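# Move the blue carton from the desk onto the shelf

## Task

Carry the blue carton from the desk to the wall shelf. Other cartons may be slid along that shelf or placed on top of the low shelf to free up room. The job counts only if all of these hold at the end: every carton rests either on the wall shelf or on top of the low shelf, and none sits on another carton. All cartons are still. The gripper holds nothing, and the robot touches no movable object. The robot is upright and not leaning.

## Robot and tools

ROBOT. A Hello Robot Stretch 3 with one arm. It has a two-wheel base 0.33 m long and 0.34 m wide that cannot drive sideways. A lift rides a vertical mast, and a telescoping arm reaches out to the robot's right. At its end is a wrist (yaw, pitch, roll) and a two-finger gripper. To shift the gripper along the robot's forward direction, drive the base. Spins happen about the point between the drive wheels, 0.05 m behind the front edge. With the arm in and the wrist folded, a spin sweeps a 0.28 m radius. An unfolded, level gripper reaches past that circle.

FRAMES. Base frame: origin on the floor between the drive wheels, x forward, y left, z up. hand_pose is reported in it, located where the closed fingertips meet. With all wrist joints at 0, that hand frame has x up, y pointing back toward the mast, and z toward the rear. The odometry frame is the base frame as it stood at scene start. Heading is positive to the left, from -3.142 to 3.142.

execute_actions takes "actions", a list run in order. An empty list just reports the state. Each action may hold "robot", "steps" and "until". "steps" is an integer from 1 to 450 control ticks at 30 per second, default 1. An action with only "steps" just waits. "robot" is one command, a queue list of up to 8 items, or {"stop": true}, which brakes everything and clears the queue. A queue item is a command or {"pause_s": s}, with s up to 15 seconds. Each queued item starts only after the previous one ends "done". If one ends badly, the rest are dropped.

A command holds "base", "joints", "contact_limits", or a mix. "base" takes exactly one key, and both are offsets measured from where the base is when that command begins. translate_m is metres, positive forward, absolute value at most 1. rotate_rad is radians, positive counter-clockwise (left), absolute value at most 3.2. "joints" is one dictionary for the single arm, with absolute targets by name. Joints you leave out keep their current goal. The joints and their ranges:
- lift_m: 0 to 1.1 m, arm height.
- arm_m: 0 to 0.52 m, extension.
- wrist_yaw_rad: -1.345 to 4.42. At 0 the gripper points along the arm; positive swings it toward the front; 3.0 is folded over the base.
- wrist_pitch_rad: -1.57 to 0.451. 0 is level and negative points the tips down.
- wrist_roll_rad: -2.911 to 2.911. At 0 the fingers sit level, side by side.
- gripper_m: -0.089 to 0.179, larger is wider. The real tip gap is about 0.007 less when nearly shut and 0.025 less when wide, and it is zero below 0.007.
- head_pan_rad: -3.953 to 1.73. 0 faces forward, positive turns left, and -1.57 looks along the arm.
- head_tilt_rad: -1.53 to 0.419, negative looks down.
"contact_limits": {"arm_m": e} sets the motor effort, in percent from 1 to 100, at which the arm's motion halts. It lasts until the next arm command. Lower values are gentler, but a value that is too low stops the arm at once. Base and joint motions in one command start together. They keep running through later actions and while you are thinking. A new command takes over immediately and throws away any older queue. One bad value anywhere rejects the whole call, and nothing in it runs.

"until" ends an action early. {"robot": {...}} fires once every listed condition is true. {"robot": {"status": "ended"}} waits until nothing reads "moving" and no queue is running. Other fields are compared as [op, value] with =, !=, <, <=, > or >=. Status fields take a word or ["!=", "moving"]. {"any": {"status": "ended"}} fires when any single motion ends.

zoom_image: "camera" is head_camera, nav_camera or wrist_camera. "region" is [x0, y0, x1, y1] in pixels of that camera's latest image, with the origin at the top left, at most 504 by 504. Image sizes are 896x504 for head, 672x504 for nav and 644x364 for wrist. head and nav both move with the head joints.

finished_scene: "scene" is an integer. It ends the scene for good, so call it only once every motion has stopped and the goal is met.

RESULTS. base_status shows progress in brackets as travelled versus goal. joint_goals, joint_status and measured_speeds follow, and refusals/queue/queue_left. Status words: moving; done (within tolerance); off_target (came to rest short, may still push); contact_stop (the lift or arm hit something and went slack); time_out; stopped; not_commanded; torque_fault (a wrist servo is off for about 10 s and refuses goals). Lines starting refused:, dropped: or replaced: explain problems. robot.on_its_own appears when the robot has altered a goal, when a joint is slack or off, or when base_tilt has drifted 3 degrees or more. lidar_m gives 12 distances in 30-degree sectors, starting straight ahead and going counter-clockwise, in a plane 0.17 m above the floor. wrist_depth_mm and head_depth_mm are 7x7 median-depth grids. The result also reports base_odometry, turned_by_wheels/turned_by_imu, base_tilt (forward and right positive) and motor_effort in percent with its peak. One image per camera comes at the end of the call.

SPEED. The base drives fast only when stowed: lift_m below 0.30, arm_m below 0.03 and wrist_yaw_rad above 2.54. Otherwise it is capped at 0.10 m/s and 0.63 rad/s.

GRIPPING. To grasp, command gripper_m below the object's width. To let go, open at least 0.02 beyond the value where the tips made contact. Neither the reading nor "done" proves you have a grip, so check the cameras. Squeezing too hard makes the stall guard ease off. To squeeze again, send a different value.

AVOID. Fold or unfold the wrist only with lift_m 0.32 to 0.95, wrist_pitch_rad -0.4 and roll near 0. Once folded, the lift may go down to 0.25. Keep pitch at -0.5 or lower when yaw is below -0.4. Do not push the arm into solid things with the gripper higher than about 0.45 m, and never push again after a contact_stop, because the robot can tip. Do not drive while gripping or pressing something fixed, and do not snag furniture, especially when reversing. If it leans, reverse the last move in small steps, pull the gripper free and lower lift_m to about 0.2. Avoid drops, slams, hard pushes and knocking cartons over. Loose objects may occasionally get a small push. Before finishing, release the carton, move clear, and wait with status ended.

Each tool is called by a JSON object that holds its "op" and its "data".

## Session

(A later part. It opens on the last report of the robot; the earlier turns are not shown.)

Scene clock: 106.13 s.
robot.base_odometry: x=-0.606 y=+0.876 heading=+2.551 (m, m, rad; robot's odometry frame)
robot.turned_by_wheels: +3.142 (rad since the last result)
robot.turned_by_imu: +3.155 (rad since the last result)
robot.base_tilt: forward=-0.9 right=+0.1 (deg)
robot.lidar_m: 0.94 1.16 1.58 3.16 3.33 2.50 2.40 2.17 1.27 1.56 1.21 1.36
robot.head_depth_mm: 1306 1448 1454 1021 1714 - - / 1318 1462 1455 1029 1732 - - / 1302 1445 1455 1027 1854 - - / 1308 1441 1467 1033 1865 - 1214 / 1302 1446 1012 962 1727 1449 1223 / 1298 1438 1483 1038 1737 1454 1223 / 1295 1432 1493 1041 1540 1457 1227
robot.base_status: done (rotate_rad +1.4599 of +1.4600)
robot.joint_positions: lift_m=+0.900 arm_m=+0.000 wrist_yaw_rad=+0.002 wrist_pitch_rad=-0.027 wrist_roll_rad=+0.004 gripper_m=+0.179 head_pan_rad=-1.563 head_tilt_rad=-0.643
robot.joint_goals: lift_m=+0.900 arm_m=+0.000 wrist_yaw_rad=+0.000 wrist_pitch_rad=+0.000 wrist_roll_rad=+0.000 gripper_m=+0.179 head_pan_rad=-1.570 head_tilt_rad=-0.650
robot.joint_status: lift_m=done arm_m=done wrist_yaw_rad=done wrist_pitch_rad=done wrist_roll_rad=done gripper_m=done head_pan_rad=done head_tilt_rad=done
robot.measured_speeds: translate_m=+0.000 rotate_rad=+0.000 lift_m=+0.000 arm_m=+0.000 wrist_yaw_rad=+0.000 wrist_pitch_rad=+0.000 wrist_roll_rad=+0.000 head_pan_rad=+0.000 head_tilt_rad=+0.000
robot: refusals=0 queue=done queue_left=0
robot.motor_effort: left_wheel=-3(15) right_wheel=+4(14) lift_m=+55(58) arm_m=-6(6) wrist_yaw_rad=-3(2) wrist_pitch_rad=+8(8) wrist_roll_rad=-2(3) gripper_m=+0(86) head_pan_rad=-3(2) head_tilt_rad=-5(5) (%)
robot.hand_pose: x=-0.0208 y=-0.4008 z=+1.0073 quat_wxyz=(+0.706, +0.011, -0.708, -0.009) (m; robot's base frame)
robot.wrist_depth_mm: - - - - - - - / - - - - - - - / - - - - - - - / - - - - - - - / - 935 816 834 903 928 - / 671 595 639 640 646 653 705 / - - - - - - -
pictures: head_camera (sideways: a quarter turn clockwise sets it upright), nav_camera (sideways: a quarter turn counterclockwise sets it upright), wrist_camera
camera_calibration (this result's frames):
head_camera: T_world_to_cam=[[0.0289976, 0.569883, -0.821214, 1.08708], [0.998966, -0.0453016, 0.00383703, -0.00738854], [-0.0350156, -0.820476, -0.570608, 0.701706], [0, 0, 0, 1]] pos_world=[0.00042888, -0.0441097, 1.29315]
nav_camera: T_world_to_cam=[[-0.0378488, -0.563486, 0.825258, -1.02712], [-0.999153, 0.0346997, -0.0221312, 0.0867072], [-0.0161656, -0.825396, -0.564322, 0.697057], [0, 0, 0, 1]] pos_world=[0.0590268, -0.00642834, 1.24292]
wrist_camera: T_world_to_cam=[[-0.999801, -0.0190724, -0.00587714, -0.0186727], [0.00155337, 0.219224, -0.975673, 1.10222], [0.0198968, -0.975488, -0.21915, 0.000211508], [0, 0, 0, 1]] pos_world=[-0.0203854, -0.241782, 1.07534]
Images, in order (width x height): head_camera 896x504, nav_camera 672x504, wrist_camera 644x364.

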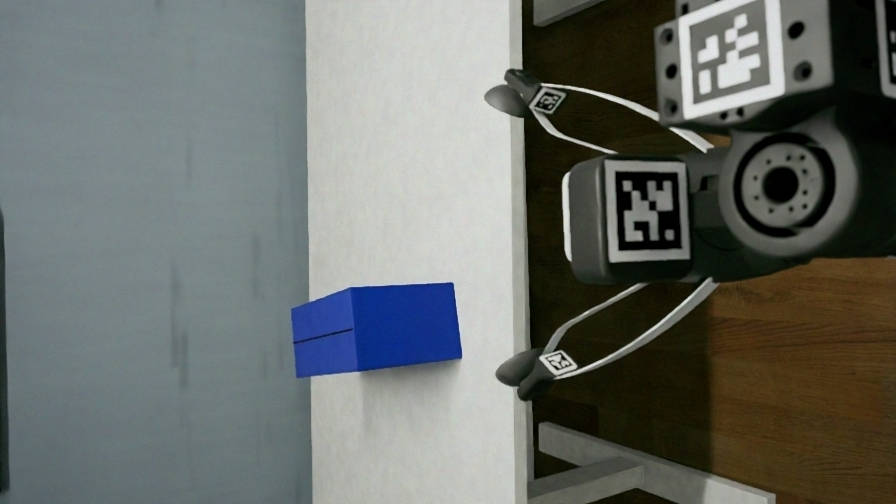

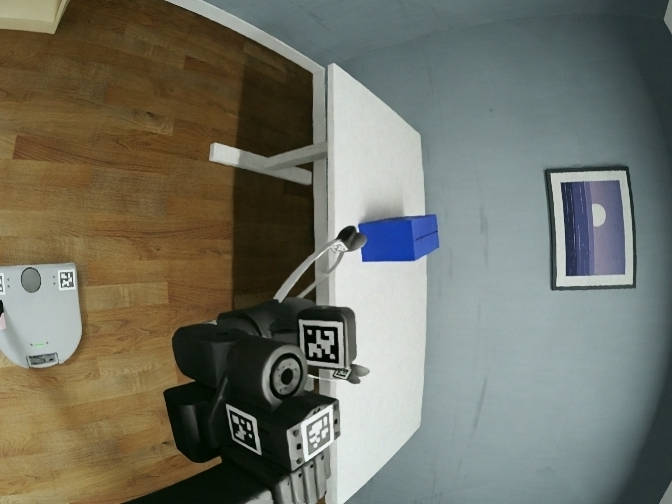

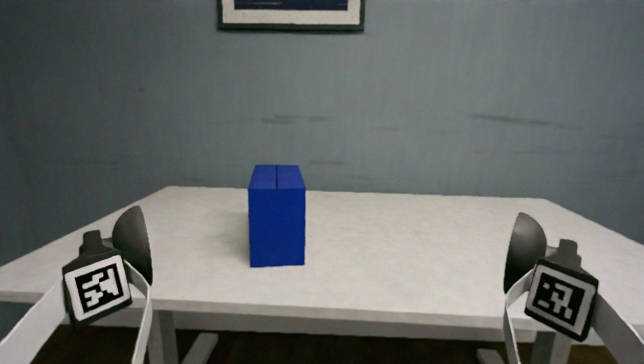

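{"op": "execute_actions", "data": {"actions": [{"robot":[{"base":{"translate_m":0.1},"joints":{"lift_m":0.74}},{"joints":{"arm_m":0.3}}],"steps":450,"until":{"robot":{"status":"ended"}}}]}}

Scene clock: 113.13 s.
robot.base_odometry: x=-0.689 y=+0.932 heading=+2.551 (m, m, rad; robot's odometry frame)
robot.turned_by_wheels: +0.000 (rad since the last result)
robot.turned_by_imu: +0.001 (rad since the last result)
robot.base_tilt: forward=-0.7 right=+0.2 (deg)
robot.lidar_m: 0.84 1.08 1.52 3.16 3.31 2.60 2.50 2.18 1.33 1.57 1.18 1.26
robot.head_depth_mm: 1321 1452 1444 1023 1768 1486 - / 1324 1436 1455 1021 1846 - 1217 / 1314 1446 1466 1071 - 1439 1219 / 1303 1445 1008 986 - 1471 1220 / 1309 1437 1389 1021 1729 1458 1227 / 1301 1445 1492 1035 1743 1456 1228 / 1305 1421 1488 1041 1646 1416 1233
robot.base_status: done (translate_m +0.1000 of +0.1000)
robot.joint_positions: lift_m=+0.740 arm_m=+0.300 wrist_yaw_rad=+0.001 wrist_pitch_rad=-0.025 wrist_roll_rad=+0.004 gripper_m=+0.179 head_pan_rad=-1.563 head_tilt_rad=-0.643
robot.joint_goals: lift_m=+0.740 arm_m=+0.300 wrist_yaw_rad=+0.000 wrist_pitch_rad=+0.000 wrist_roll_rad=+0.000 gripper_m=+0.179 head_pan_rad=-1.570 head_tilt_rad=-0.650
robot.joint_status: lift_m=done arm_m=done wrist_yaw_rad=done wrist_pitch_rad=done wrist_roll_rad=done gripper_m=done head_pan_rad=done head_tilt_rad=done
robot.measured_speeds: translate_m=+0.000 rotate_rad=+0.000 lift_m=+0.000 arm_m=+0.000 wrist_yaw_rad=+0.000 wrist_pitch_rad=+0.000 wrist_roll_rad=+0.000 head_pan_rad=+0.000 head_tilt_rad=+0.000
robot: refusals=0 queue=done queue_left=0
robot.motor_effort: left_wheel=-3(6) right_wheel=+4(9) lift_m=+25(55) arm_m=+5(5) wrist_yaw_rad=-1(4) wrist_pitch_rad=+7(8) wrist_roll_rad=-3(3) gripper_m=+0(0) head_pan_rad=-3(2) head_tilt_rad=-4(4) (%)
robot.hand_pose: x=-0.0211 y=-0.7002 z=+0.8487 quat_wxyz=(+0.706, +0.010, -0.708, -0.009) (m; robot's base frame)
robot.wrist_depth_mm: 959 989 978 964 953 958 947 / - 998 - 999 977 980 972 / - - - 338 - - - / - 785 812 353 822 837 866 / 474 515 484 366 493 505 511 / 362 328 349 351 355 357 380 / 263 270 272 273 274 275 268
pictures: head_camera (sideways: a quarter turn clockwise sets it upright), nav_camera (sideways: a quarter turn counterclockwise sets it upright), wrist_camera
camera_calibration (this result's frames):
head_camera: T_world_to_cam=[[0.0289976, 0.569883, -0.821214, 1.08708], [0.998966, -0.0453016, 0.00383702, -0.00738852], [-0.0350156, -0.820476, -0.570608, 0.701707], [0, 0, 0, 1]] pos_world=[0.00042888, -0.0441097, 1.29315]
nav_camera: T_world_to_cam=[[-0.0378488, -0.563486, 0.825258, -1.02712], [-0.999153, 0.0346997, -0.0221312, 0.0867072], [-0.0161656, -0.825396, -0.564322, 0.697057], [0, 0, 0, 1]] pos_world=[0.0590268, -0.00642833, 1.24292]
wrist_camera: T_world_to_cam=[[-0.999824, -0.017813, -0.0058479, -0.0247813], [0.00183385, 0.217502, -0.976058, 1.01226], [0.0186585, -0.975897, -0.217431, -0.328288], [0, 0, 0, 1]] pos_world=[-0.020508, -0.540985, 0.916504]
Images, in order (width x height): head_camera 896x504, nav_camera 672x504, wrist_camera 644x364.

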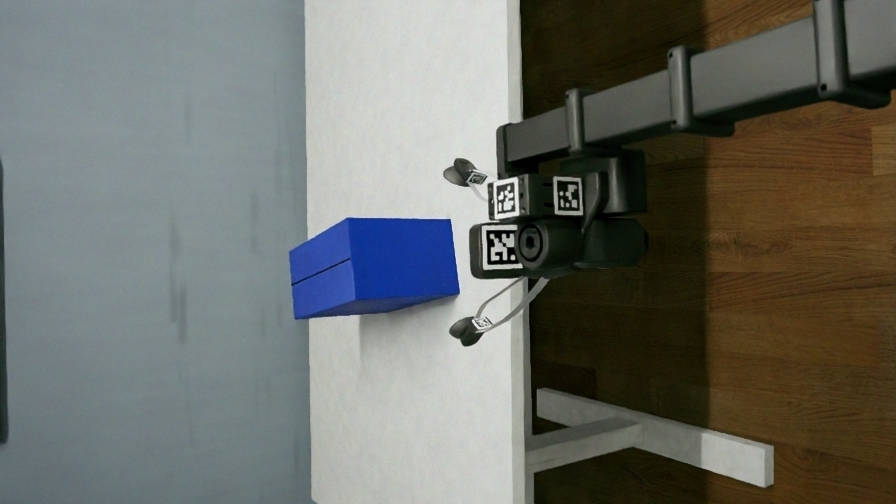

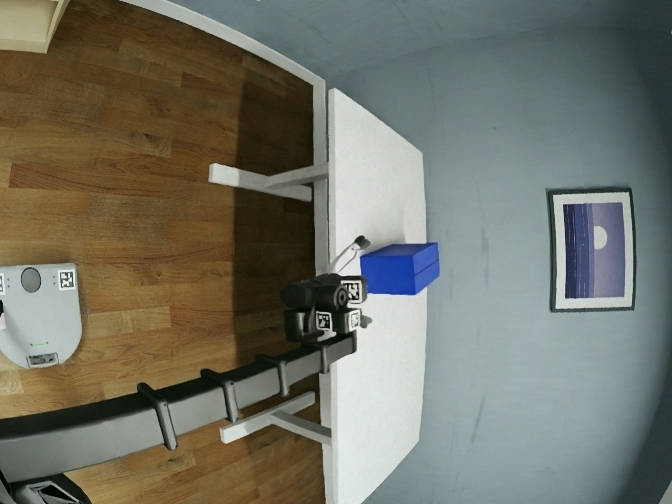

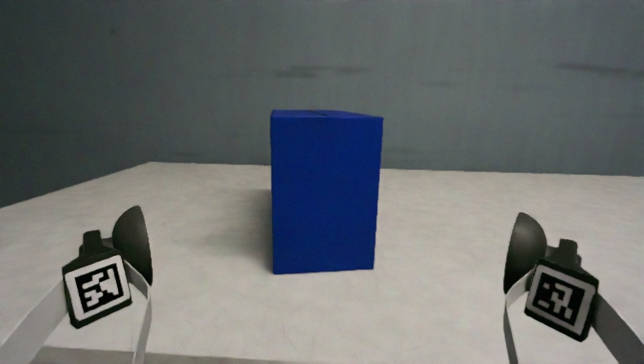

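{"op": "execute_actions", "data": {"actions": [{"robot":[{"joints":{"arm_m":0.52}},{"joints":{"gripper_m":0.06}},{"pause_s":1},{"joints":{"lift_m":0.82}},{"joints":{"arm_m":0}},{"base":{"rotate_rad":1.72}}],"steps":450,"until":{"robot":{"status":"ended"}}},{"steps":450,"until":{"robot":{"status":"ended"}}}]}}

Scene clock: 130.40 s.
robot.base_odometry: x=-0.689 y=+0.932 heading=-2.013 (m, m, rad; robot's odometry frame)
robot.turned_by_wheels: +1.720 (rad since the last result)
robot.turned_by_imu: +1.726 (rad since the last result)
robot.base_tilt: forward=-0.8 right=+0.1 (deg)
robot.lidar_m: 3.16 3.09 2.54 2.50 1.33 1.37 1.18 1.50 1.23 0.84 1.08 1.53
robot.head_depth_mm: 986 1077 1202 1356 1538 1450 1297 / 997 1094 1218 1378 1564 1448 - / 1006 1115 1247 1339 471 529 - / 1018 1124 1256 585 465 494 1199 / 1030 1143 1286 1101 774 1370 1222 / 1044 1155 1300 1240 1276 1372 1229 / 1051 1178 1318 1235 1324 1402 1225
robot.base_status: done (rotate_rad +1.7199 of +1.7200)
robot.joint_positions: lift_m=+0.819 arm_m=+0.000 wrist_yaw_rad=+0.001 wrist_pitch_rad=-0.033 wrist_roll_rad=+0.004 gripper_m=+0.080 head_pan_rad=-1.563 head_tilt_rad=-0.643
robot.joint_goals: lift_m=+0.820 arm_m=+0.000 wrist_yaw_rad=+0.000 wrist_pitch_rad=+0.000 wrist_roll_rad=+0.000 gripper_m=+0.079 head_pan_rad=-1.570 head_tilt_rad=-0.650
robot.joint_status: lift_m=done arm_m=done wrist_yaw_rad=done wrist_pitch_rad=done wrist_roll_rad=done gripper_m=done head_pan_rad=done head_tilt_rad=done
robot.measured_speeds: translate_m=+0.000 rotate_rad=+0.000 lift_m=+0.000 arm_m=+0.000 wrist_yaw_rad=+0.000 wrist_pitch_rad=+0.000 wrist_roll_rad=+0.000 head_pan_rad=+0.000 head_tilt_rad=+0.000
robot: refusals=0 queue=done queue_left=0
robot.on_its_own: gripper_m is held at +0.079, not at your +0.060, by its stall guard, which is not easing now
robot.motor_effort: left_wheel=-4(11) right_wheel=+4(9) lift_m=+56(59) arm_m=-6(3) wrist_yaw_rad=-1(2) wrist_pitch_rad=+10(10) wrist_roll_rad=-3(3) gripper_m=-20(99) head_pan_rad=-4(3) head_tilt_rad=-4(4) (%)
robot.hand_pose: x=-0.0212 y=-0.4007 z=+0.9257 quat_wxyz=(+0.706, +0.012, -0.708, -0.012) (m; robot's base frame)
robot.wrist_depth_mm: - - 975 951 871 845 805 / - - - 955 917 863 820 / - - 228 247 942 916 874 / - - 124 127 130 940 896 / 907 - 128 131 135 949 925 / - - 132 135 139 - 976 / 953 882 136 140 144 - -
pictures: head_camera (sideways: a quarter turn clockwise sets it upright), nav_camera (sideways: a quarter turn counterclockwise sets it upright), wrist_camera
camera_calibration (this result's frames):
head_camera: T_world_to_cam=[[0.0289976, 0.569884, -0.821214, 1.08708], [0.998966, -0.0453015, 0.00383701, -0.00738852], [-0.0350155, -0.820476, -0.570608, 0.701707], [0, 0, 0, 1]] pos_world=[0.000428885, -0.0441097, 1.29315]
nav_camera: T_world_to_cam=[[-0.0378488, -0.563486, 0.825258, -1.02712], [-0.999153, 0.0346996, -0.0221312, 0.0867072], [-0.0161655, -0.825396, -0.564322, 0.697057], [0, 0, 0, 1]] pos_world=[0.0590268, -0.00642832, 1.24292]
wrist_camera: T_world_to_cam=[[-0.999829, -0.0175097, -0.00598175, -0.0188166], [0.00188313, 0.22531, -0.974285, 1.0237], [0.0184072, -0.97413, -0.225238, -0.011339], [0, 0, 0, 1]] pos_world=[-0.0205324, -0.242025, 0.994708]
Images, in order (width x height): head_camera 896x504, nav_camera 672x504, wrist_camera 644x364.

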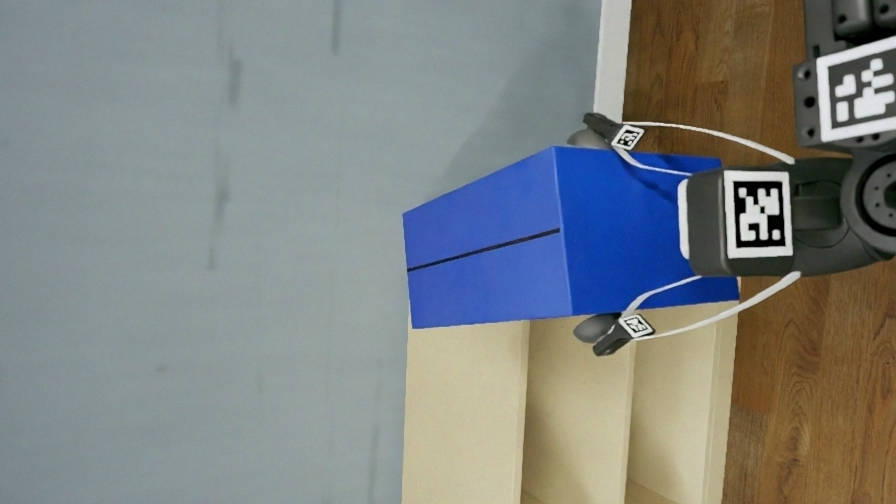

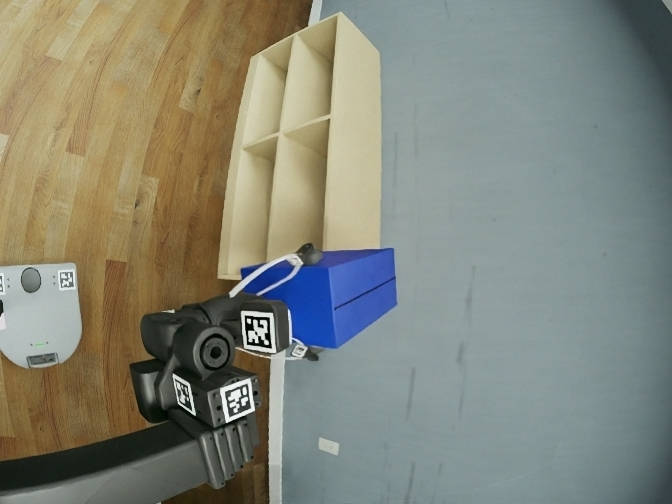

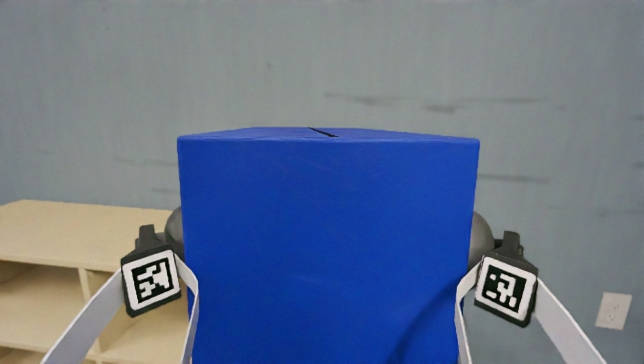

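{"op": "execute_actions", "data": {"actions": [{"robot":[{"base":{"translate_m":1.0}},{"base":{"translate_m":1.0}},{"base":{"translate_m":0.213}},{"base":{"rotate_rad":1.415}},{"joints":{"lift_m":0.8}}],"steps":450,"until":{"robot":{"status":"ended"}}},{"steps":450,"until":{"robot":{"status":"ended"}}},{"steps":450,"until":{"robot":{"status":"ended"}}}]}}

Scene clock: 162.20 s.
robot.base_odometry: x=-1.635 y=-1.069 heading=-0.598 (m, m, rad; robot's odometry frame)
robot.turned_by_wheels: +1.415 (rad since the last result)
robot.turned_by_imu: +1.425 (rad since the last result)
robot.base_tilt: forward=-0.6 right=+0.2 (deg)
robot.lidar_m: 2.14 2.24 3.09 3.26 1.90 1.48 1.61 1.40 1.04 1.01 1.06 1.48
robot.head_depth_mm: 840 927 999 874 1348 1449 1283 / 834 924 1007 874 1342 1434 1280 / 834 919 1016 965 480 520 - / 833 922 1026 624 477 501 - / 835 917 1009 930 936 1423 1230 / 831 916 1003 869 1318 1463 1227 / 829 910 986 870 1316 1453 1228
robot.base_status: done (rotate_rad +1.4149 of +1.4150)
robot.joint_positions: lift_m=+0.800 arm_m=+0.000 wrist_yaw_rad=+0.001 wrist_pitch_rad=-0.033 wrist_roll_rad=+0.004 gripper_m=+0.080 head_pan_rad=-1.563 head_tilt_rad=-0.643
robot.joint_goals: lift_m=+0.800 arm_m=+0.000 wrist_yaw_rad=+0.000 wrist_pitch_rad=+0.000 wrist_roll_rad=+0.000 gripper_m=+0.079 head_pan_rad=-1.570 head_tilt_rad=-0.650
robot.joint_status: lift_m=done arm_m=done wrist_yaw_rad=done wrist_pitch_rad=done wrist_roll_rad=done gripper_m=done head_pan_rad=done head_tilt_rad=done
robot.measured_speeds: translate_m=+0.000 rotate_rad=+0.000 lift_m=+0.000 arm_m=+0.000 wrist_yaw_rad=+0.000 wrist_pitch_rad=+0.000 wrist_roll_rad=+0.000 head_pan_rad=+0.000 head_tilt_rad=+0.000
robot: refusals=0 queue=done queue_left=0
robot.on_its_own: gripper_m is held at +0.079, not at your +0.060, by its stall guard, which is not easing now
robot.motor_effort: left_wheel=-3(11) right_wheel=+4(9) lift_m=+26(56) arm_m=-6(7) wrist_yaw_rad=-1(1) wrist_pitch_rad=+10(10) wrist_roll_rad=-3(3) gripper_m=-20(20) head_pan_rad=-3(2) head_tilt_rad=-4(4) (%)
robot.hand_pose: x=-0.0212 y=-0.4006 z=+0.9066 quat_wxyz=(+0.706, +0.012, -0.708, -0.012) (m; robot's base frame)
robot.wrist_depth_mm: 733 734 733 709 711 706 692 / 771 760 749 751 741 734 718 / 791 787 769 251 749 754 762 / 609 552 124 127 131 526 776 / 593 567 128 131 135 541 811 / 921 - 132 136 139 - 844 / 974 962 137 140 144 919 883
pictures: head_camera (sideways: a quarter turn clockwise sets it upright), nav_camera (sideways: a quarter turn counterclockwise sets it upright), wrist_camera
camera_calibration (this result's frames):
head_camera: T_world_to_cam=[[0.0289976, 0.569883, -0.821214, 1.08708], [0.998966, -0.0453015, 0.00383702, -0.00738853], [-0.0350155, -0.820476, -0.570608, 0.701706], [0, 0, 0, 1]] pos_world=[0.000428885, -0.0441097, 1.29315]
nav_camera: T_world_to_cam=[[-0.0378488, -0.563486, 0.825258, -1.02712], [-0.999153, 0.0346996, -0.0221312, 0.0867072], [-0.0161655, -0.825396, -0.564322, 0.697057], [0, 0, 0, 1]] pos_world=[0.0590268, -0.00642833, 1.24292]
wrist_camera: T_world_to_cam=[[-0.999829, -0.0175075, -0.00598914, -0.0189232], [0.00188525, 0.225605, -0.974217, 1.00514], [0.0184073, -0.974061, -0.225534, -0.0153351], [0, 0, 0, 1]] pos_world=[-0.0205326, -0.242034, 0.975653]
Images, in order (width x height): head_camera 896x504, nav_camera 672x504, wrist_camera 644x364.

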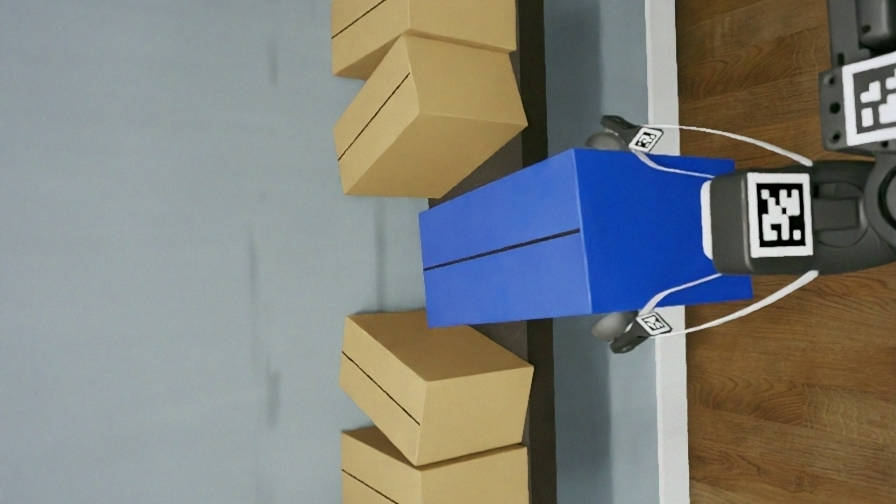

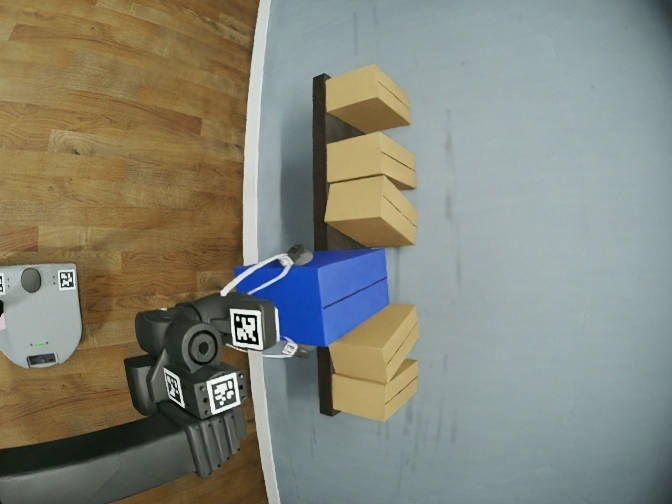

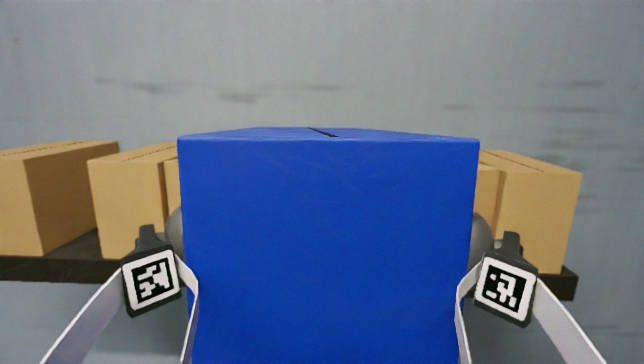

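{"op": "execute_actions", "data": {"actions": [{"robot":[{"base":{"translate_m":-0.02},"joints":{"lift_m":0.77}},{"joints":{"arm_m":0.39}},{"joints":{"lift_m":0.735}}],"steps":450,"until":{"robot":{"status":"ended"}}}]}}

Scene clock: 170.87 s.
robot.base_odometry: x=-1.652 y=-1.058 heading=-0.598 (m, m, rad; robot's odometry frame)
robot.turned_by_wheels: +0.000 (rad since the last result)
robot.turned_by_imu: +0.001 (rad since the last result)
robot.base_tilt: forward=-0.7 right=+0.2 (deg)
robot.lidar_m: 2.15 2.26 3.11 3.24 1.89 1.46 1.59 1.40 1.04 1.01 1.06 1.48
robot.head_depth_mm: 838 930 996 867 1352 1455 - / 838 928 1000 869 1302 - 1203 / 834 926 998 914 1402 1455 1222 / 831 917 993 830 1363 1464 1220 / 831 915 1008 984 1333 1436 1225 / 829 915 992 875 1337 1446 1230 / 829 910 991 868 1316 1455 1223
robot.base_status: done (translate_m -0.0200 of -0.0200)
robot.joint_positions: lift_m=+0.735 arm_m=+0.390 wrist_yaw_rad=+0.001 wrist_pitch_rad=-0.034 wrist_roll_rad=+0.004 gripper_m=+0.080 head_pan_rad=-1.563 head_tilt_rad=-0.643
robot.joint_goals: lift_m=+0.735 arm_m=+0.390 wrist_yaw_rad=+0.000 wrist_pitch_rad=+0.000 wrist_roll_rad=+0.000 gripper_m=+0.079 head_pan_rad=-1.570 head_tilt_rad=-0.650
robot.joint_status: lift_m=done arm_m=done wrist_yaw_rad=done wrist_pitch_rad=done wrist_roll_rad=done gripper_m=done head_pan_rad=done head_tilt_rad=done
robot.measured_speeds: translate_m=+0.000 rotate_rad=+0.000 lift_m=+0.000 arm_m=+0.000 wrist_yaw_rad=+0.000 wrist_pitch_rad=+0.000 wrist_roll_rad=+0.000 head_pan_rad=+0.000 head_tilt_rad=+0.000
robot: refusals=0 queue=done queue_left=0
robot.on_its_own: gripper_m is held at +0.079, not at your +0.060, by its stall guard, which is not easing now
robot.motor_effort: left_wheel=-4(11) right_wheel=+4(6) lift_m=+25(26) arm_m=+6(6) wrist_yaw_rad=-2(1) wrist_pitch_rad=+10(10) wrist_roll_rad=-2(3) gripper_m=-20(19) head_pan_rad=-3(3) head_tilt_rad=-3(3) (%)
robot.hand_pose: x=-0.0212 y=-0.7899 z=+0.8415 quat_wxyz=(+0.706, +0.012, -0.708, -0.012) (m; robot's base frame)
robot.wrist_depth_mm: 361 359 354 353 349 344 340 / 372 374 367 362 360 360 352 / 370 378 226 248 365 368 367 / 196 243 124 128 130 221 180 / 193 235 128 131 135 204 168 / 196 - 132 136 138 - 170 / 191 258 137 141 144 229 165
pictures: head_camera (sideways: a quarter turn clockwise sets it upright), nav_camera (sideways: a quarter turn counterclockwise sets it upright), wrist_camera
camera_calibration (this result's frames):
head_camera: T_world_to_cam=[[0.0289976, 0.569883, -0.821214, 1.08708], [0.998966, -0.0453015, 0.00383702, -0.00738853], [-0.0350155, -0.820476, -0.570608, 0.701706], [0, 0, 0, 1]] pos_world=[0.000428885, -0.0441097, 1.29315]
nav_camera: T_world_to_cam=[[-0.0378488, -0.563486, 0.825258, -1.02712], [-0.999153, 0.0346996, -0.0221312, 0.0867072], [-0.0161655, -0.825396, -0.564322, 0.697057], [0, 0, 0, 1]] pos_world=[0.0590268, -0.00642833, 1.24292]
wrist_camera: T_world_to_cam=[[-0.999829, -0.0174996, -0.00599317, -0.0261197], [0.00188639, 0.225847, -0.974161, 1.02973], [0.018401, -0.974006, -0.225775, -0.408916], [0, 0, 0, 1]] pos_world=[-0.0205332, -0.631305, 0.910644]
Images, in order (width x height): head_camera 896x504, nav_camera 672x504, wrist_camera 644x364.

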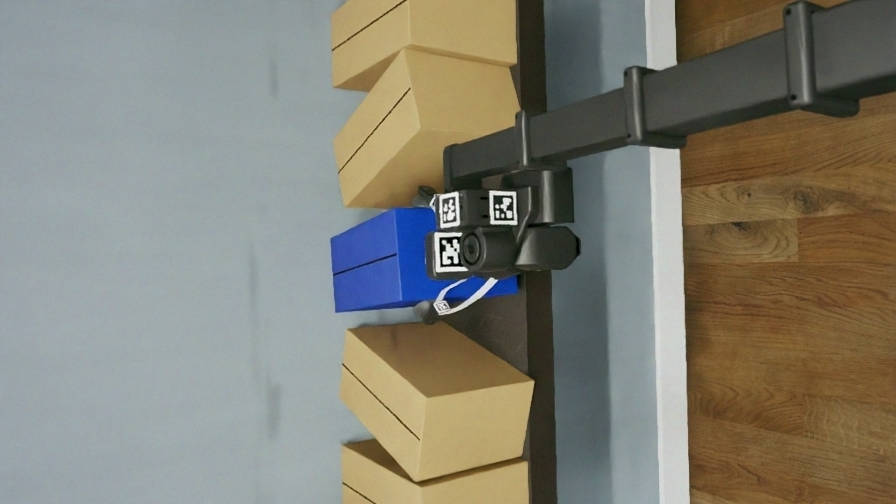

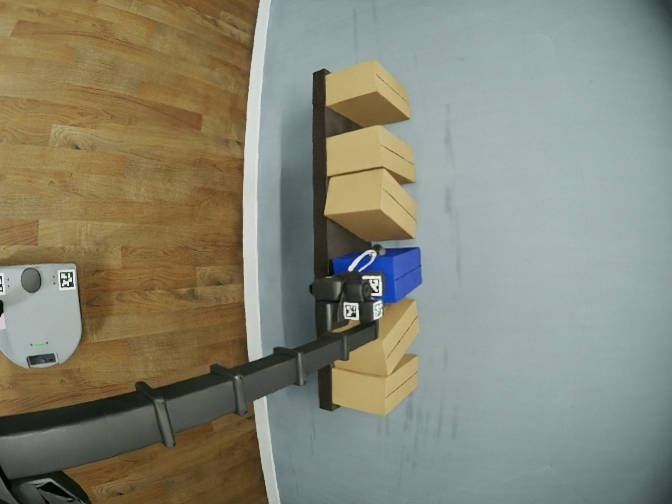

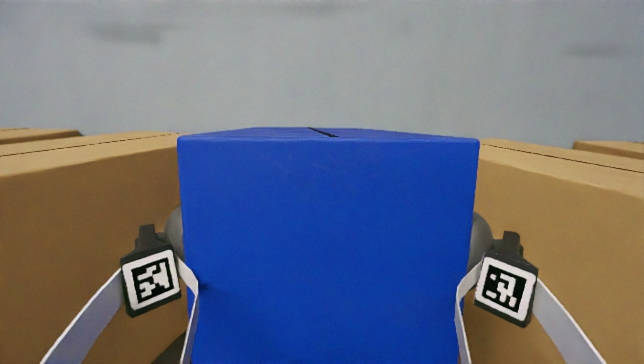

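{"op": "execute_actions", "data": {"actions": [{"robot":{"joints":{"lift_m":0.705}},"steps":450,"until":{"robot":{"status":"ended"}}},{"steps":10}]}}

Scene clock: 173.17 s.
robot.base_odometry: x=-1.652 y=-1.058 heading=-0.598 (m, m, rad; robot's odometry frame)
robot.turned_by_wheels: +0.000 (rad since the last result)
robot.turned_by_imu: +0.000 (rad since the last result)
robot.base_tilt: forward=-0.9 right=+0.2 (deg)
robot.lidar_m: 2.16 2.26 3.14 3.25 1.89 1.46 1.59 1.40 1.04 1.01 1.06 1.48
robot.head_depth_mm: 841 922 1000 873 1344 1452 1282 / 836 926 1003 870 1312 - 1218 / 832 924 1000 940 1400 1458 1225 / 835 922 993 847 1386 1449 1217 / 830 918 1012 983 1329 1446 1222 / 829 914 989 874 1317 1441 1222 / 828 915 985 870 1318 1449 1227
robot.base_status: done (translate_m -0.0200 of -0.0200)
robot.joint_positions: lift_m=+0.706 arm_m=+0.390 wrist_yaw_rad=+0.001 wrist_pitch_rad=-0.019 wrist_roll_rad=+0.004 gripper_m=+0.080 head_pan_rad=-1.563 head_tilt_rad=-0.643
robot.joint_goals: lift_m=+0.705 arm_m=+0.390 wrist_yaw_rad=+0.000 wrist_pitch_rad=+0.000 wrist_roll_rad=+0.000 gripper_m=+0.079 head_pan_rad=-1.570 head_tilt_rad=-0.650
robot.joint_status: lift_m=done arm_m=done wrist_yaw_rad=done wrist_pitch_rad=done wrist_roll_rad=done gripper_m=done head_pan_rad=done head_tilt_rad=done
robot.measured_speeds: translate_m=+0.000 rotate_rad=+0.000 lift_m=+0.000 arm_m=+0.000 wrist_yaw_rad=+0.000 wrist_pitch_rad=+0.000 wrist_roll_rad=+0.000 head_pan_rad=+0.000 head_tilt_rad=+0.000
robot: refusals=0 queue=done queue_left=0
robot.on_its_own: gripper_m is held at +0.079, not at your +0.060, by its stall guard, which is not easing now
robot.motor_effort: left_wheel=-4(4) right_wheel=+4(4) lift_m=+23(27) arm_m=+5(6) wrist_yaw_rad=-2(1) wrist_pitch_rad=+6(10) wrist_roll_rad=-3(3) gripper_m=-19(19) head_pan_rad=-3(3) head_tilt_rad=-3(4) (%)
robot.hand_pose: x=-0.0212 y=-0.7904 z=+0.8154 quat_wxyz=(+0.706, +0.007, -0.708, -0.007) (m; robot's base frame)
robot.wrist_depth_mm: 361 359 358 353 352 346 346 / 379 371 368 368 360 356 354 / 199 240 149 158 170 230 197 / 191 241 122 125 128 210 167 / 192 234 127 131 134 204 168 / 195 - 132 136 140 - 169 / 191 251 139 142 147 229 164
pictures: head_camera (sideways: a quarter turn clockwise sets it upright), nav_camera (sideways: a quarter turn counterclockwise sets it upright), wrist_camera
camera_calibration (this result's frames):
head_camera: T_world_to_cam=[[0.0289976, 0.569884, -0.821214, 1.08708], [0.998966, -0.0453015, 0.00383701, -0.00738852], [-0.0350155, -0.820476, -0.570608, 0.701707], [0, 0, 0, 1]] pos_world=[0.000428885, -0.0441097, 1.29315]
nav_camera: T_world_to_cam=[[-0.0378488, -0.563486, 0.825258, -1.02712], [-0.999153, 0.0346996, -0.0221312, 0.0867072], [-0.0161655, -0.825396, -0.564322, 0.697057], [0, 0, 0, 1]] pos_world=[0.0590268, -0.00642832, 1.24292]
wrist_camera: T_world_to_cam=[[-0.999829, -0.0175866, -0.00575827, -0.0265442], [0.0019116, 0.211349, -0.977409, 0.995568], [0.0184063, -0.977252, -0.211279, -0.429649], [0, 0, 0, 1]] pos_world=[-0.0205345, -0.630755, 0.882148]
Images, in order (width x height): head_camera 896x504, nav_camera 672x504, wrist_camera 644x364.

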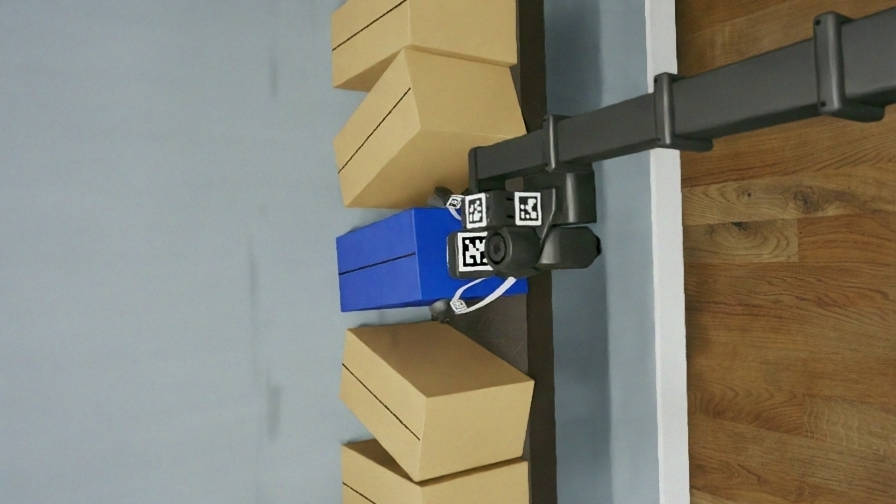

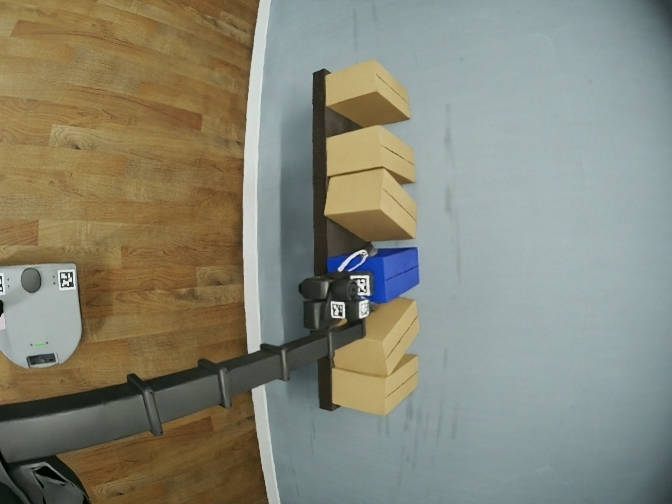

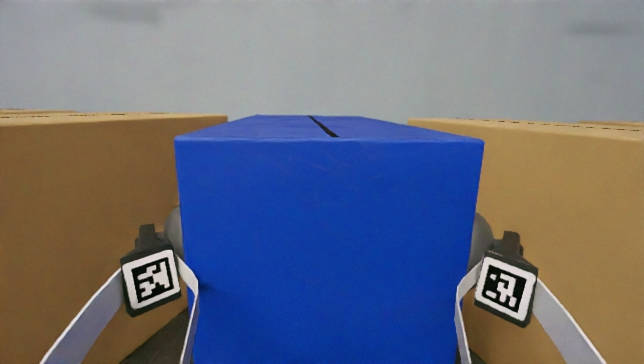

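Touching down. Opening fully before retracting.

{"op": "execute_actions", "data": {"actions": [{"robot":[{"joints":{"gripper_m":0.165}},{"pause_s":0.7},{"joints":{"arm_m":0.0}}],"steps":450,"until":{"robot":{"status":"ended"}}},{"steps":15}]}}

Scene clock: 180.37 s.
robot.base_odometry: x=-1.652 y=-1.058 heading=-0.598 (m, m, rad; robot's odometry frame)
robot.turned_by_wheels: +0.000 (rad since the last result)
robot.turned_by_imu: +0.001 (rad since the last result)
robot.base_tilt: forward=-0.7 right=+0.2 (deg)
robot.lidar_m: 2.16 2.26 3.12 3.25 1.89 1.46 1.59 1.40 1.04 1.01 1.06 1.48
robot.head_depth_mm: 838 928 1003 871 1350 1456 1212 / 842 923 1006 873 1333 1439 1217 / 835 922 997 965 1339 1454 1264 / 839 918 995 876 1336 1448 1276 / 833 918 993 987 1317 1444 1227 / 828 916 991 876 1313 1452 1235 / 830 916 983 869 1318 1433 1233
robot.base_status: done (translate_m -0.0200 of -0.0200)
robot.joint_positions: lift_m=+0.706 arm_m=+0.000 wrist_yaw_rad=+0.000 wrist_pitch_rad=-0.018 wrist_roll_rad=+0.004 gripper_m=+0.165 head_pan_rad=-1.563 head_tilt_rad=-0.643
robot.joint_goals: lift_m=+0.705 arm_m=+0.000 wrist_yaw_rad=+0.000 wrist_pitch_rad=+0.000 wrist_roll_rad=+0.000 gripper_m=+0.165 head_pan_rad=-1.570 head_tilt_rad=-0.650
robot.joint_status: lift_m=done arm_m=done wrist_yaw_rad=done wrist_pitch_rad=done wrist_roll_rad=done gripper_m=done head_pan_rad=done head_tilt_rad=done
robot.measured_speeds: translate_m=+0.000 rotate_rad=+0.000 lift_m=+0.000 arm_m=+0.000 wrist_yaw_rad=+0.000 wrist_pitch_rad=+0.000 wrist_roll_rad=+0.000 head_pan_rad=+0.000 head_tilt_rad=+0.000
robot: refusals=0 queue=done queue_left=0
robot.motor_effort: left_wheel=-3(4) right_wheel=+4(4) lift_m=+24(24) arm_m=-6(5) wrist_yaw_rad=+0(1) wrist_pitch_rad=+5(6) wrist_roll_rad=-3(3) gripper_m=+0(84) head_pan_rad=-2(3) head_tilt_rad=-4(4) (%)
robot.hand_pose: x=-0.0214 y=-0.4011 z=+0.8154 quat_wxyz=(+0.706, +0.007, -0.708, -0.007) (m; robot's base frame)
robot.wrist_depth_mm: 746 744 726 713 710 707 703 / 772 761 749 756 734 731 728 / 581 529 597 519 573 515 736 / 611 550 573 532 541 523 768 / 566 562 559 548 548 545 804 / 904 907 870 874 860 856 849 / 958 935 927 897 889 902 894
pictures: head_camera (sideways: a quarter turn clockwise sets it upright), nav_camera (sideways: a quarter turn counterclockwise sets it upright), wrist_camera
camera_calibration (this result's frames):
head_camera: T_world_to_cam=[[0.0289976, 0.569883, -0.821214, 1.08708], [0.998966, -0.0453016, 0.00383702, -0.00738853], [-0.0350156, -0.820476, -0.570608, 0.701706], [0, 0, 0, 1]] pos_world=[0.00042888, -0.0441097, 1.29315]
nav_camera: T_world_to_cam=[[-0.0378488, -0.563486, 0.825258, -1.02712], [-0.999153, 0.0346997, -0.0221312, 0.0867072], [-0.0161656, -0.825396, -0.564322, 0.697057], [0, 0, 0, 1]] pos_world=[0.0590268, -0.00642833, 1.24292]
wrist_camera: T_world_to_cam=[[-0.999842, -0.0167977, -0.00574445, -0.0195956], [0.00206846, 0.211146, -0.977452, 0.913281], [0.0176319, -0.97731, -0.211078, -0.0494415], [0, 0, 0, 1]] pos_world=[-0.0206098, -0.241485, 0.88214]
Images, in order (width x height): head_camera 896x504, nav_camera 672x504, wrist_camera 644x364.

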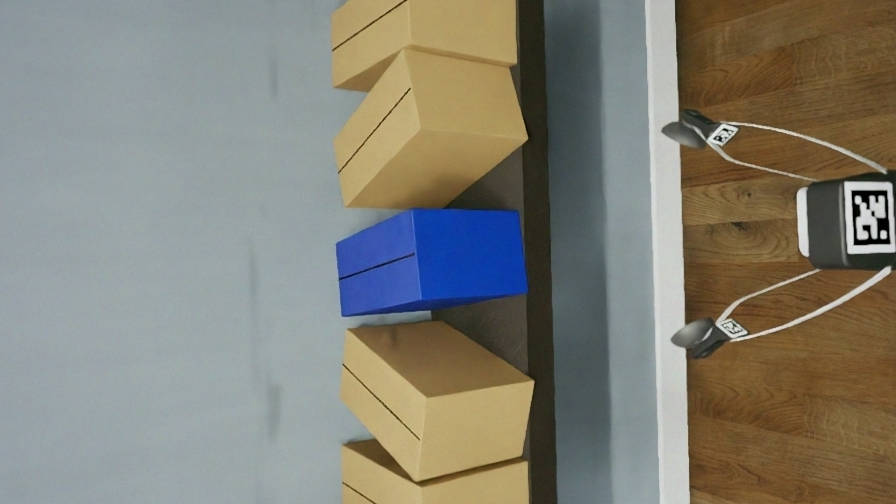

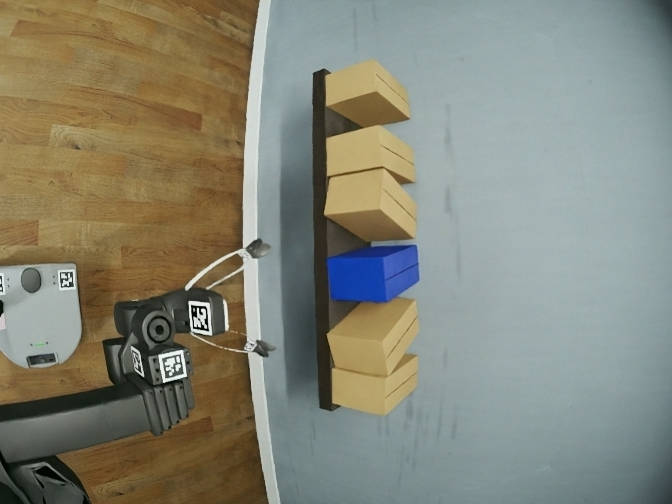

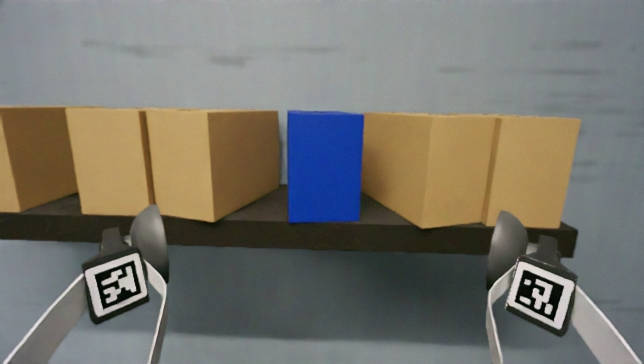

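{"op": "finished_scene", "data": {"scene": 2}}

The scene is finished: the task was done.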